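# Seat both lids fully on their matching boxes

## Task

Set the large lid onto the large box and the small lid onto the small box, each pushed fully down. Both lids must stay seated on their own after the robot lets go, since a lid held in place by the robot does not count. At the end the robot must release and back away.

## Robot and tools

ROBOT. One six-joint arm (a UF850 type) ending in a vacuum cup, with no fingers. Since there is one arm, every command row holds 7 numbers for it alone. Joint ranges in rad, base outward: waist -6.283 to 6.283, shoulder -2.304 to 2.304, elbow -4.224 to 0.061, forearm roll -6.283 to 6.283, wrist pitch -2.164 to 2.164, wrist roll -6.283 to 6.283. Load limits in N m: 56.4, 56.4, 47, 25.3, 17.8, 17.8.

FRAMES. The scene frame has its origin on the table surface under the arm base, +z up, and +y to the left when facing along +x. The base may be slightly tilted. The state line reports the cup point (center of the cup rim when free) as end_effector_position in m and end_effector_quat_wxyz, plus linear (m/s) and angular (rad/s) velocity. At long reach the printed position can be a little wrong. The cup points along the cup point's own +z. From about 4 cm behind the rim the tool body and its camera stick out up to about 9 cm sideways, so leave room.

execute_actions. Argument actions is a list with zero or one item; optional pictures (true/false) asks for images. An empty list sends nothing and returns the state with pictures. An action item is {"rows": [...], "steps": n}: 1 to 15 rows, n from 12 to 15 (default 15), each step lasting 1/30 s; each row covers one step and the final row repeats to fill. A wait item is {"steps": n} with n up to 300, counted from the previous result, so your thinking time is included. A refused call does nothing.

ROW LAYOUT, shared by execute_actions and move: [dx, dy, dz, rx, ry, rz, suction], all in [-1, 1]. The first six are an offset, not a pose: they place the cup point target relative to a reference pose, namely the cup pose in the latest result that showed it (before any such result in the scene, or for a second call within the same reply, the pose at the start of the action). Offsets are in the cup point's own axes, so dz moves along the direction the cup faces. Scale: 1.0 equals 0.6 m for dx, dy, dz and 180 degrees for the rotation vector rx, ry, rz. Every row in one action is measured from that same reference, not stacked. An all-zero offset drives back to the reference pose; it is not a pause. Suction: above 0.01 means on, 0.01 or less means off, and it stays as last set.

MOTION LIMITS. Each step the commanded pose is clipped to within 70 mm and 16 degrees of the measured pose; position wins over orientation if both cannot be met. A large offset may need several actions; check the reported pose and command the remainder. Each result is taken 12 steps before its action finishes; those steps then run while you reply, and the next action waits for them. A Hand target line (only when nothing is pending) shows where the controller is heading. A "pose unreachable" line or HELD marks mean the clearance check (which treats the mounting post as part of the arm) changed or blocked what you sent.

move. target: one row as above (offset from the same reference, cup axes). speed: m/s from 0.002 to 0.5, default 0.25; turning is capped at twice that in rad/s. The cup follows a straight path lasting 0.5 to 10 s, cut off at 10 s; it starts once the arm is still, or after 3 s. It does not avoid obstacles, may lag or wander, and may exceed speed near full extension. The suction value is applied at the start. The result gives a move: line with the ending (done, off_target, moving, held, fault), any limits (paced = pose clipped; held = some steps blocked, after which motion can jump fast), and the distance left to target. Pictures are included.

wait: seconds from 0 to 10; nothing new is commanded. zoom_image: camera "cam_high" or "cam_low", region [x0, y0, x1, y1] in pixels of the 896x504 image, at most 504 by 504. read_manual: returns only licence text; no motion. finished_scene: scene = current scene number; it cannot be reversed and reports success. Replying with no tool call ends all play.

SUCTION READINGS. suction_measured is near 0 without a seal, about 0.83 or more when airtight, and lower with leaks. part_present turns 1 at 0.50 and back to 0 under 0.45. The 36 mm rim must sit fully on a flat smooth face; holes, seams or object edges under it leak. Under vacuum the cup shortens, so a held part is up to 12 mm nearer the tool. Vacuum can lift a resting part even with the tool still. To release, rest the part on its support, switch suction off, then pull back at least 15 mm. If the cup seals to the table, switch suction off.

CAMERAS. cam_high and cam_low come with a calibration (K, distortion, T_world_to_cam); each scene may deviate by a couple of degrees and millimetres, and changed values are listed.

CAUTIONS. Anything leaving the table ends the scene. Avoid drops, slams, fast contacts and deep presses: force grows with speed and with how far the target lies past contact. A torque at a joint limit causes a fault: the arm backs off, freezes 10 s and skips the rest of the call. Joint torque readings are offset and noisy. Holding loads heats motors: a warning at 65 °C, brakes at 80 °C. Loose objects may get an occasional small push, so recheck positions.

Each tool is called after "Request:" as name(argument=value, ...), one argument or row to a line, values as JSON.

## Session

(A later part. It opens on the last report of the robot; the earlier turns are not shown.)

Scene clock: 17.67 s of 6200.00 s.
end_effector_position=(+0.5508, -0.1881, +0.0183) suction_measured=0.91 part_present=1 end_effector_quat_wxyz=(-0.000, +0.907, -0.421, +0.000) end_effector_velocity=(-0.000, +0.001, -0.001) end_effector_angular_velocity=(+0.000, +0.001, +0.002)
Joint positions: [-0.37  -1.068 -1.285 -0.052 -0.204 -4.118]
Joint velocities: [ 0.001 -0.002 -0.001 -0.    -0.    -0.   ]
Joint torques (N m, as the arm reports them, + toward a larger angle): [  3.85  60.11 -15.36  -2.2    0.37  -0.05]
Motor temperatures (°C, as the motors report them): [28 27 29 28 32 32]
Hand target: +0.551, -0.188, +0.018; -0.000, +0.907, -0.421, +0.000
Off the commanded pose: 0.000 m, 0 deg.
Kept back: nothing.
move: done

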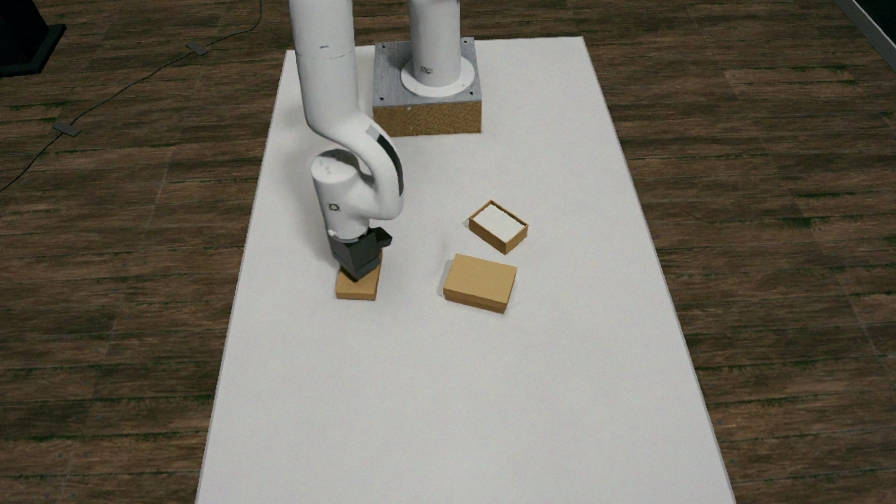

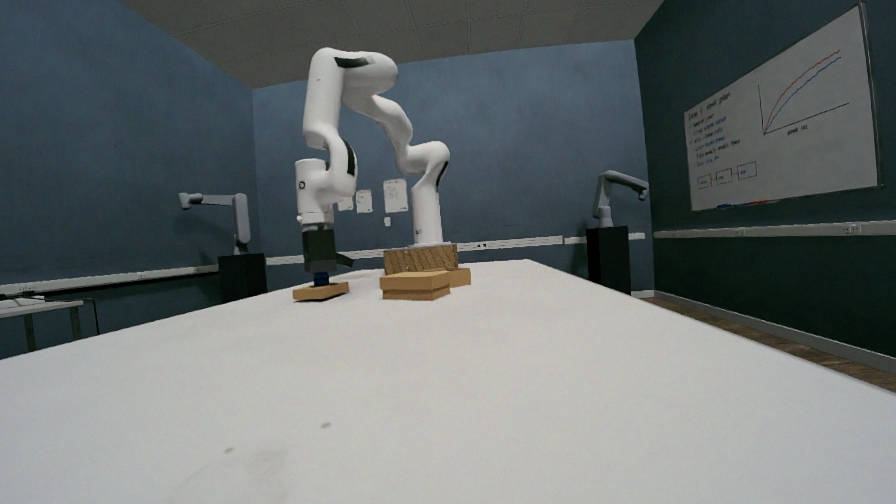

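Request:
move(
  target=[0,0,-0.095,0,0,0,1],
  speed=0.15,
)

Request:
move(
  target=[-0.506,-0.191,0.02,0,0,-0.277,1],
  speed=0.3,
)

Request:
zoom_image(
  camera="cam_high",
  region=[455, 180, 545, 270],
)

Request:
zoom_image(
  camera="cam_low",
  region=[410, 240, 480, 295],
)

Scene clock: 19.00 s of 6200.00 s.
end_effector_position=(+0.5506, -0.1880, +0.0749) suction_measured=0.96 part_present=1 end_effector_quat_wxyz=(-0.000, +0.907, -0.421, +0.000) end_effector_velocity=(+0.001, -0.000, +0.002) end_effector_angular_velocity=(-0.001, -0.003, -0.001)
Joint positions: [-0.369 -0.946 -1.228 -0.04  -0.269 -4.129]
Joint velocities: [ 0.     0.004  0.001  0.    -0.001  0.001]
Joint torques (N m, as the arm reports them, + toward a larger angle): [  3.94  57.75 -16.8   -2.     0.36  -0.02]
Motor temperatures (°C, as the motors report them): [28 27 29 28 32 32]
Hand target: +0.551, -0.188, +0.075; -0.000, +0.907, -0.421, +0.000
Off the commanded pose: 0.000 m, 0 deg.
Kept back: nothing.
move: done

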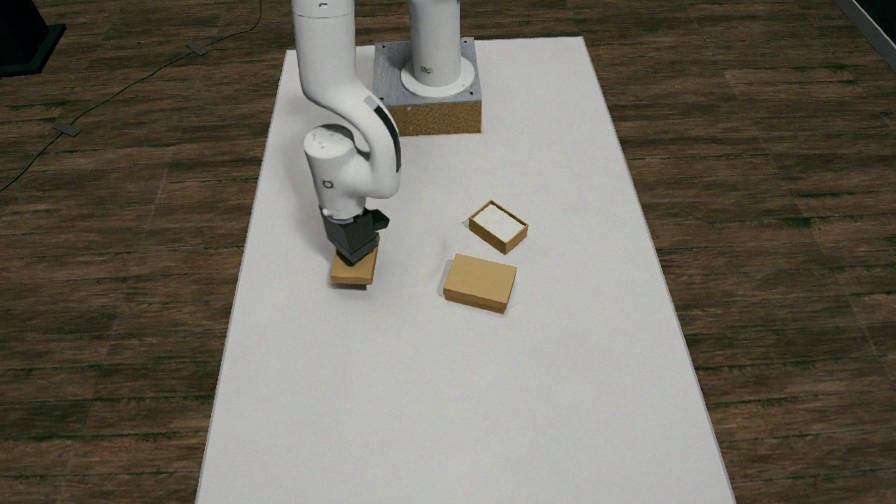

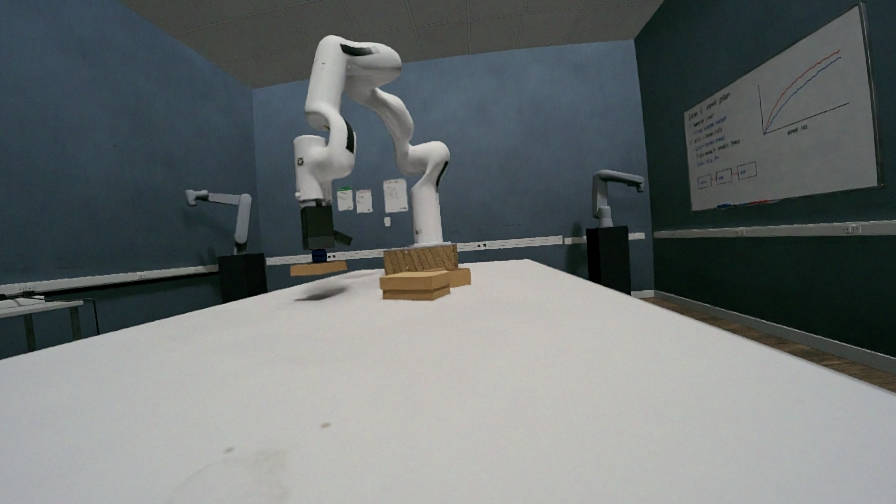

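Scene clock: 20.97 s of 6200.00 s.
end_effector_position=(+0.4418, +0.1170, +0.0628) suction_measured=0.96 part_present=1 end_effector_quat_wxyz=(-0.002, +1.000, -0.000, -0.002) end_effector_velocity=(-0.000, +0.001, +0.000) end_effector_angular_velocity=(-0.006, -0.002, +0.003)
Joint positions: [ 0.22  -0.832 -0.875 -0.279 -0.042 -4.17 ]
Joint velocities: [ 0.007  0.001  0.    -0.152 -0.002  0.156]
Joint torques (N m, as the arm reports them, + toward a larger angle): [  4.64  48.16 -12.08  -2.72   0.33   0.07]
Motor temperatures (°C, as the motors report them): [28 27 29 28 32 32]
Hand target: +0.442, +0.117, +0.063; -0.001, +1.000, +0.000, -0.002
Off the commanded pose: 0.001 m, 0 deg.
Kept back: nothing.
move: done

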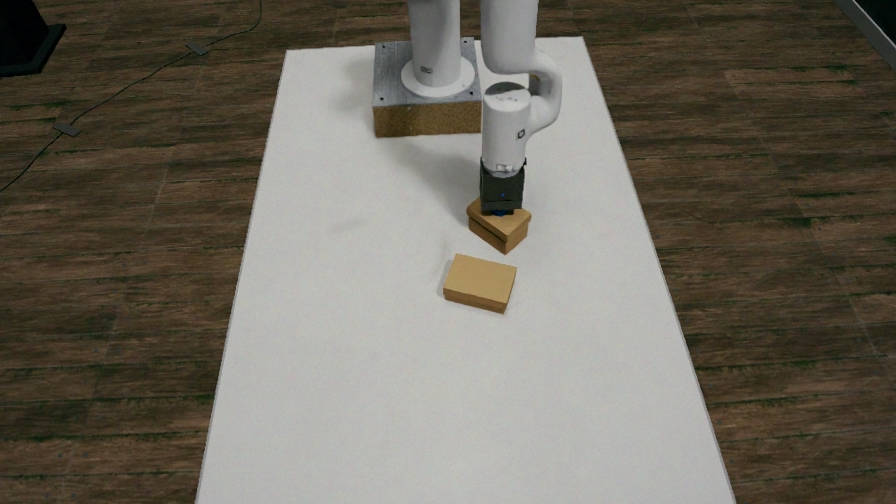

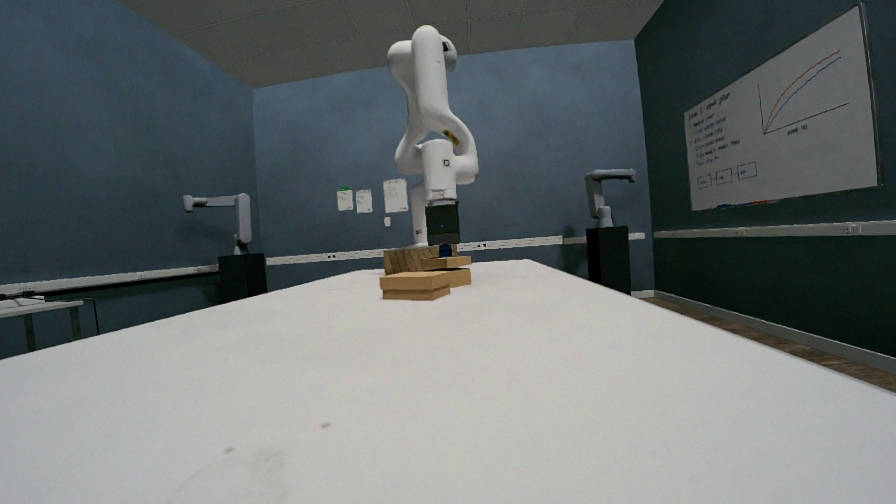

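Region (455, 180, 545, 270) of cam_high's 896x504 image, scaled by 5.600, with more detail than that image has.

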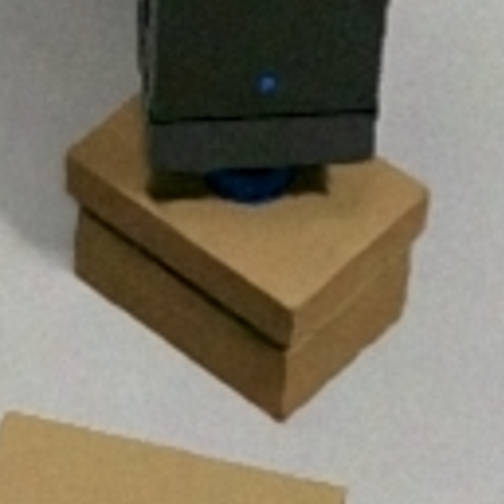

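Region (410, 240, 480, 295) of cam_low's 896x504 image, scaled by 7.200, with more detail than that image has; it fills the top 396 rows of this view, and the rest is white.

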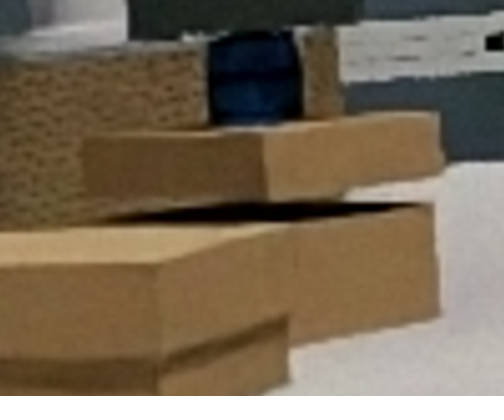

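Request:
move(
  target=[0.0033,0,0.011,0,0,0,1],
  speed=0.03,
)

Request:
move(
  target=[0,0,0.012,0,0,0,1],
  speed=0.015,
)

Request:
zoom_image(
  camera="cam_high",
  region=[455, 180, 545, 270],
)

Request:
zoom_image(
  camera="cam_low",
  region=[410, 240, 480, 295],
)

Scene clock: 22.20 s of 6200.00 s.
end_effector_position=(+0.4438, +0.1171, +0.0563) suction_measured=0.96 part_present=1 end_effector_quat_wxyz=(-0.002, +1.000, -0.000, -0.002) end_effector_velocity=(+0.001, +0.000, -0.001) end_effector_angular_velocity=(-0.000, -0.001, +0.000)
Joint positions: [ 0.218 -0.851 -0.887 -0.312 -0.036 -4.138]
Joint velocities: [ 0.    -0.003 -0.003 -0.026  0.002  0.026]
Joint torques (N m, as the arm reports them, + toward a larger angle): [  3.68  48.52 -11.87  -2.45   0.37  -0.11]
Motor temperatures (°C, as the motors report them): [28 27 29 28 32 32]
Hand target: +0.444, +0.117, +0.056; -0.002, +1.000, -0.000, -0.002
Off the commanded pose: 0.000 m, 0 deg.
Kept back: nothing.
move: done

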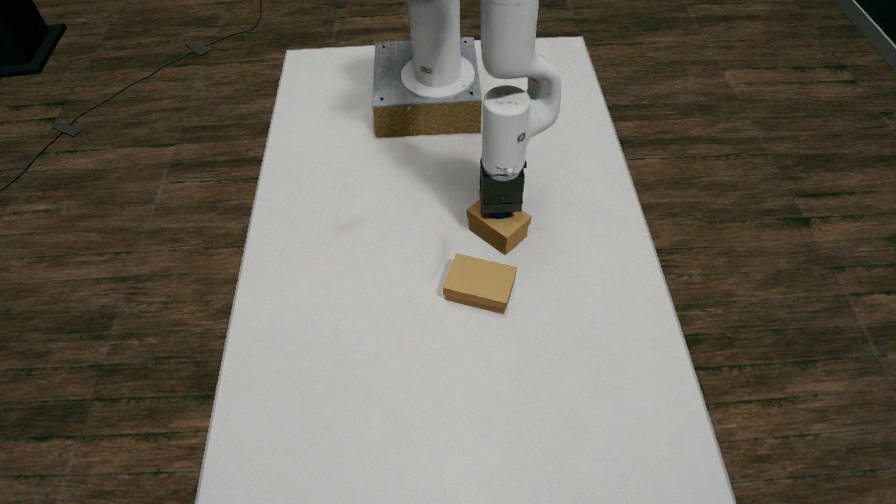

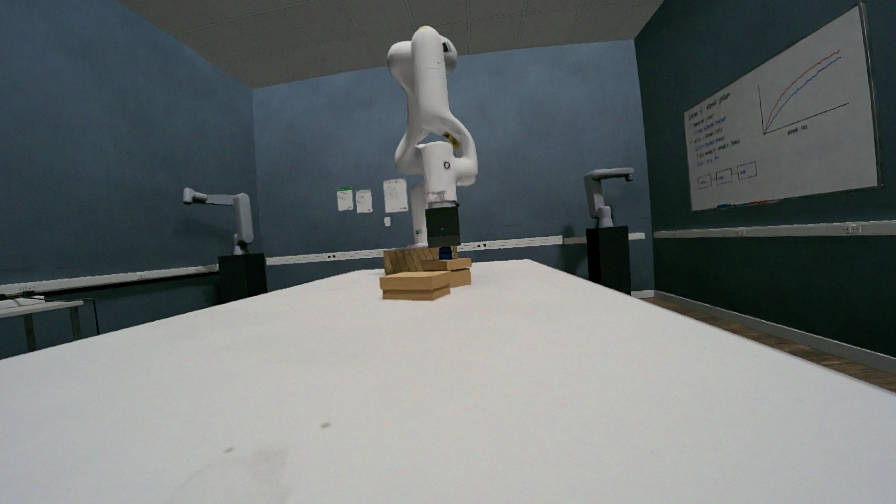

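Scene clock: 22.90 s of 6200.00 s.
end_effector_position=(+0.4438, +0.1171, +0.0492) suction_measured=0.96 part_present=1 end_effector_quat_wxyz=(-0.003, +1.000, -0.000, -0.003) end_effector_velocity=(+0.001, +0.000, -0.001) end_effector_angular_velocity=(-0.000, -0.002, -0.000)
Joint positions: [ 0.217 -0.869 -0.895 -0.344 -0.026 -4.108]
Joint velocities: [ 0.    -0.003 -0.002 -0.055  0.002  0.056]
Joint torques (N m, as the arm reports them, + toward a larger angle): [  3.95  49.4  -11.48  -1.53   0.37  -0.12]
Motor temperatures (°C, as the motors report them): [28 27 29 28 32 32]
Hand target: +0.444, +0.117, +0.049; -0.003, +1.000, -0.000, -0.003
Off the commanded pose: 0.000 m, 0 deg.
Kept back: nothing.
move: done

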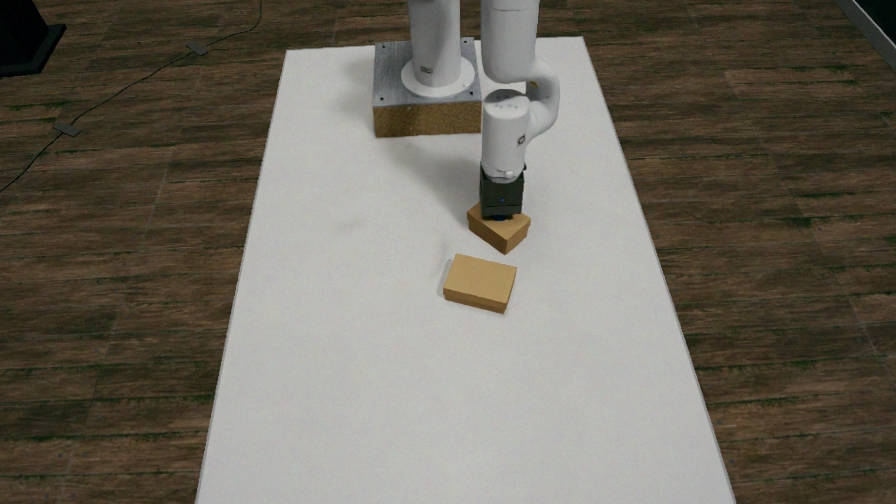

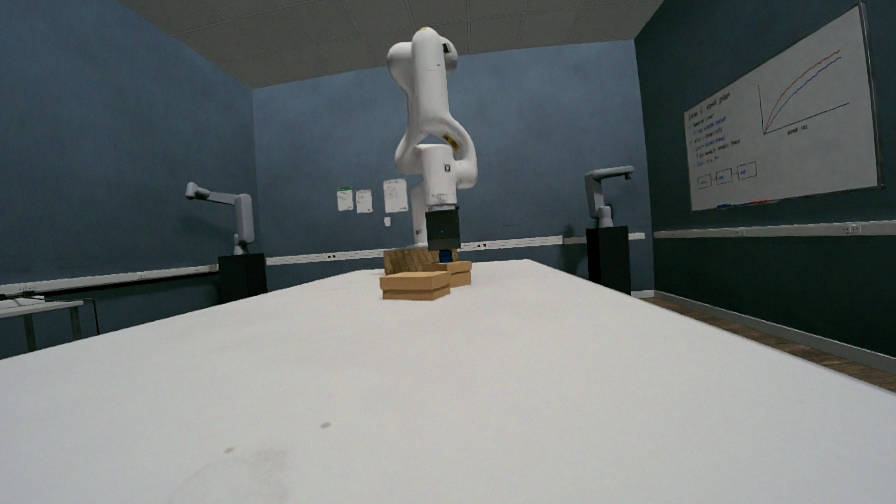

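Region (455, 180, 545, 270) of cam_high's 896x504 image, scaled by 5.600, with more detail than that image has.

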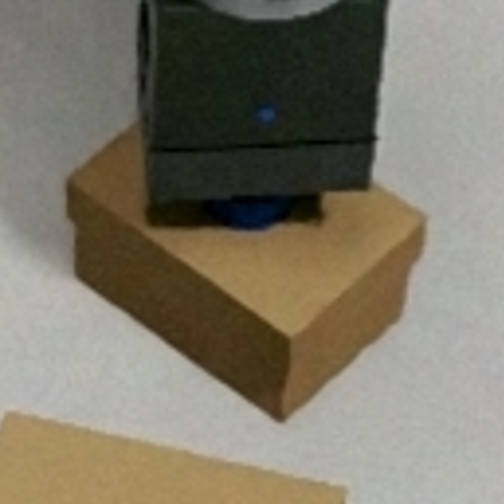

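Region (410, 240, 480, 295) of cam_low's 896x504 image, scaled by 7.200, with more detail than that image has; it fills the top 396 rows of this view, and the rest is white.

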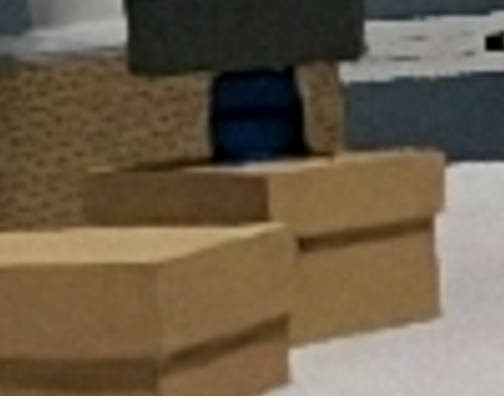

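Request:
move(
  target=[0,0,0.028,0,0,0,1],
  speed=0.025,
)

Request:
move(
  target=[0,0,0,0,0,0,0],
)

Request:
move(
  target=[0,0,-0.25,0,0,0,0],
)

Request:
zoom_image(
  camera="cam_high",
  region=[455, 180, 545, 270],
)

Scene clock: 24.40 s of 6200.00 s.
end_effector_position=(+0.4438, +0.1172, +0.0326) suction_measured=0.96 part_present=1 end_effector_quat_wxyz=(-0.005, +1.000, -0.000, -0.005) end_effector_velocity=(-0.000, +0.001, -0.000) end_effector_angular_velocity=(-0.000, +0.000, +0.002)
Joint positions: [ 0.213 -0.912 -0.916 -0.391 -0.007 -4.064]
Joint velocities: [ 0.002 -0.001 -0.001 -0.027 -0.     0.026]
Joint torques (N m, as the arm reports them, + toward a larger angle): [  3.77  48.71 -11.13  -2.41   0.46   0.12]
Motor temperatures (°C, as the motors report them): [28 27 29 28 32 32]
Hand target: +0.444, +0.117, +0.032; -0.006, +1.000, -0.000, -0.005
Off the commanded pose: 0.000 m, 0 deg.
Kept back: nothing.
move: done

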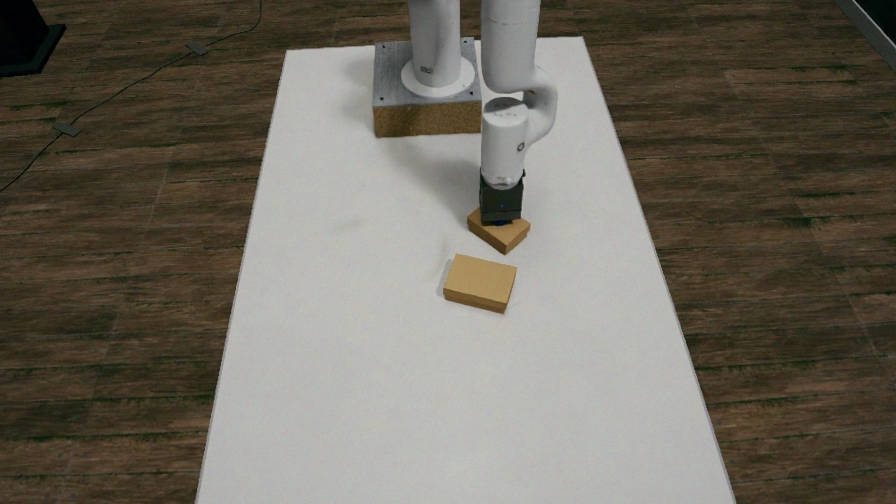

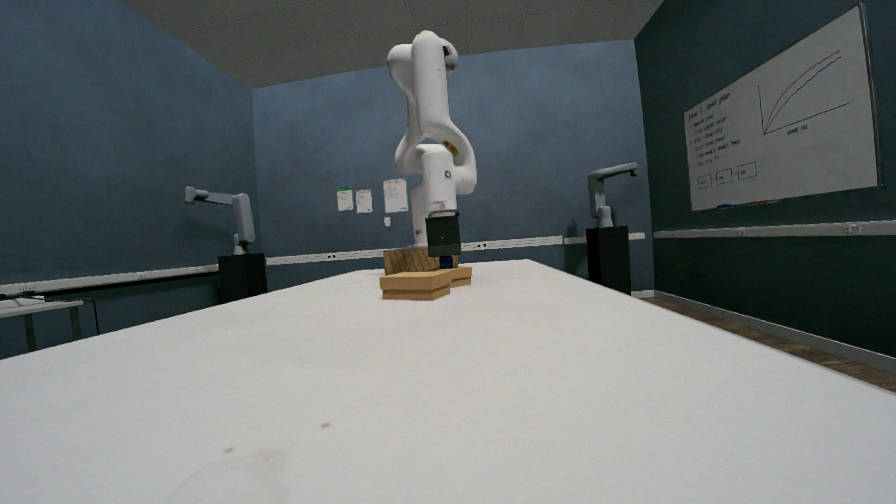

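Scene clock: 24.90 s of 6200.00 s.
end_effector_position=(+0.4440, +0.1173, +0.0327) suction_measured=0.00 part_present=0 end_effector_quat_wxyz=(-0.006, +1.000, -0.000, -0.005) end_effector_velocity=(-0.000, +0.001, -0.000) end_effector_angular_velocity=(+0.000, +0.000, +0.000)
Joint positions: [ 0.213 -0.912 -0.916 -0.392 -0.007 -4.063]
Joint velocities: [ 0.001 -0.001  0.    -0.     0.001  0.001]
Joint torques (N m, as the arm reports them, + toward a larger angle): [ 3.54 40.46 -9.   -2.13  0.62 -0.08]
Motor temperatures (°C, as the motors report them): [28 27 29 28 32 32]
Hand target: +0.444, +0.117, +0.033; -0.005, +1.000, -0.000, -0.005
Off the commanded pose: 0.000 m, 0 deg.
Kept back: nothing.
move: done

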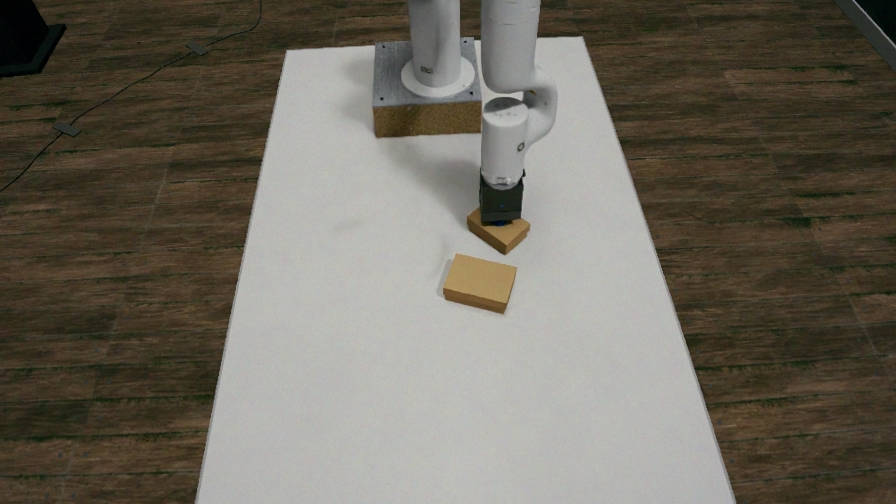

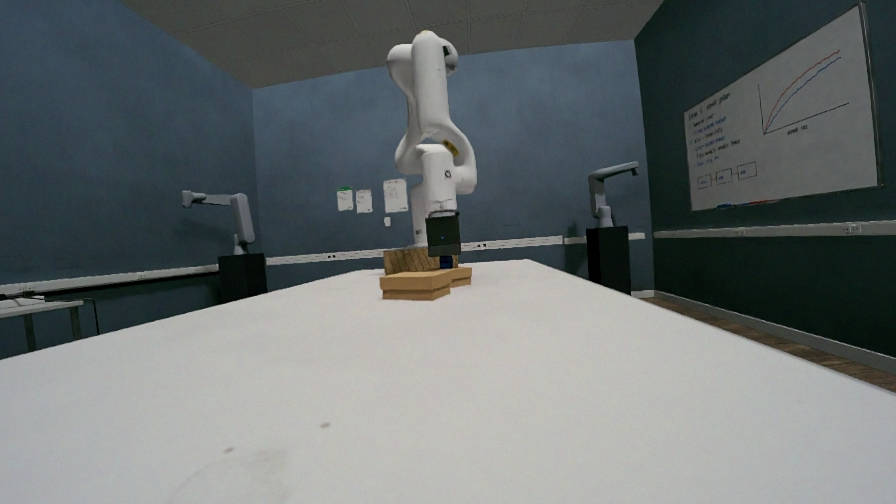

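Scene clock: 26.07 s of 6200.00 s.
end_effector_position=(+0.4453, +0.1156, +0.1825) suction_measured=0.00 part_present=0 end_effector_quat_wxyz=(-0.005, +1.000, -0.000, -0.005) end_effector_velocity=(+0.001, +0.000, +0.002) end_effector_angular_velocity=(+0.010, +0.003, +0.003)
Joint positions: [ 0.215 -0.544 -0.815 -0.013 -0.273 -4.442]
Joint velocities: [-0.006  0.003 -0.003  0.039 -0.006 -0.047]
Joint torques (N m, as the arm reports them, + toward a larger angle): [  3.77  42.42 -16.53  -2.1    0.38   0.04]
Motor temperatures (°C, as the motors report them): [28 27 29 28 32 32]
Hand target: +0.445, +0.116, +0.183; -0.006, +1.000, -0.000, -0.005
Off the commanded pose: 0.000 m, 0 deg.
Kept back: nothing.
move: done

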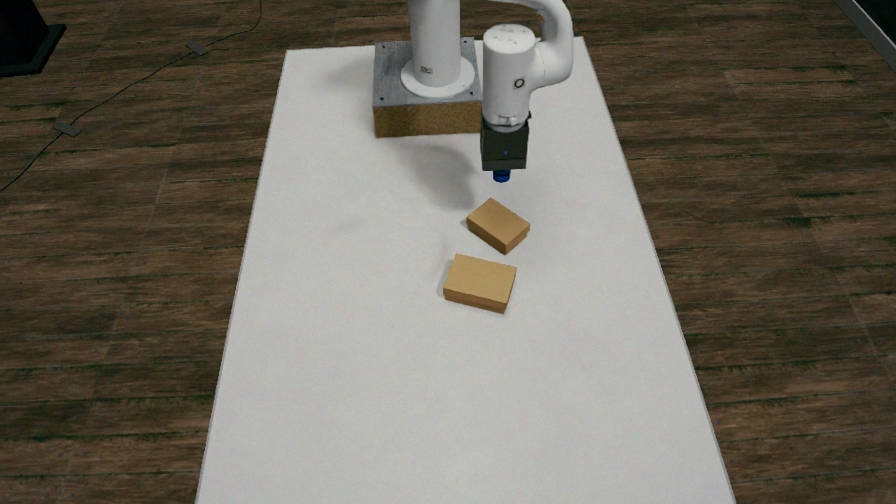

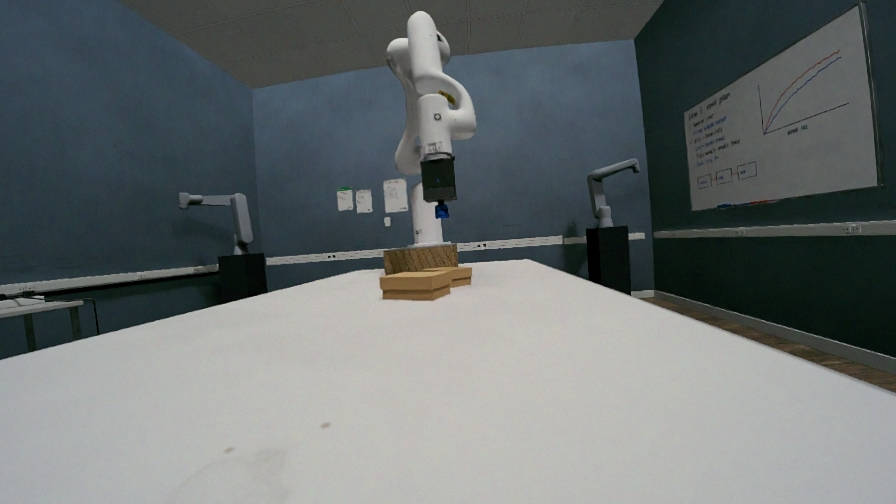

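Region (455, 180, 545, 270) of cam_high's 896x504 image, scaled by 5.600, with more detail than that image has.

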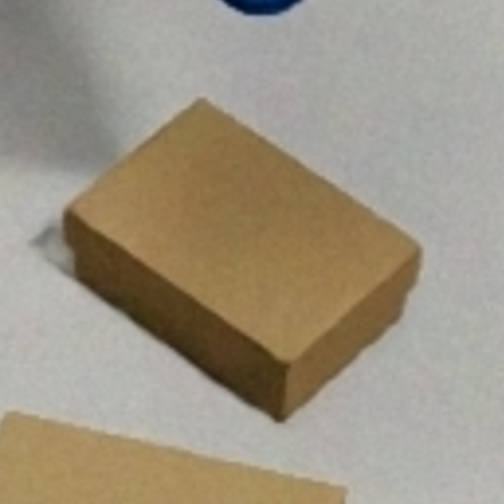

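Request:
finished_scene(
  scene=2,
)

The scene is finished: the task was done.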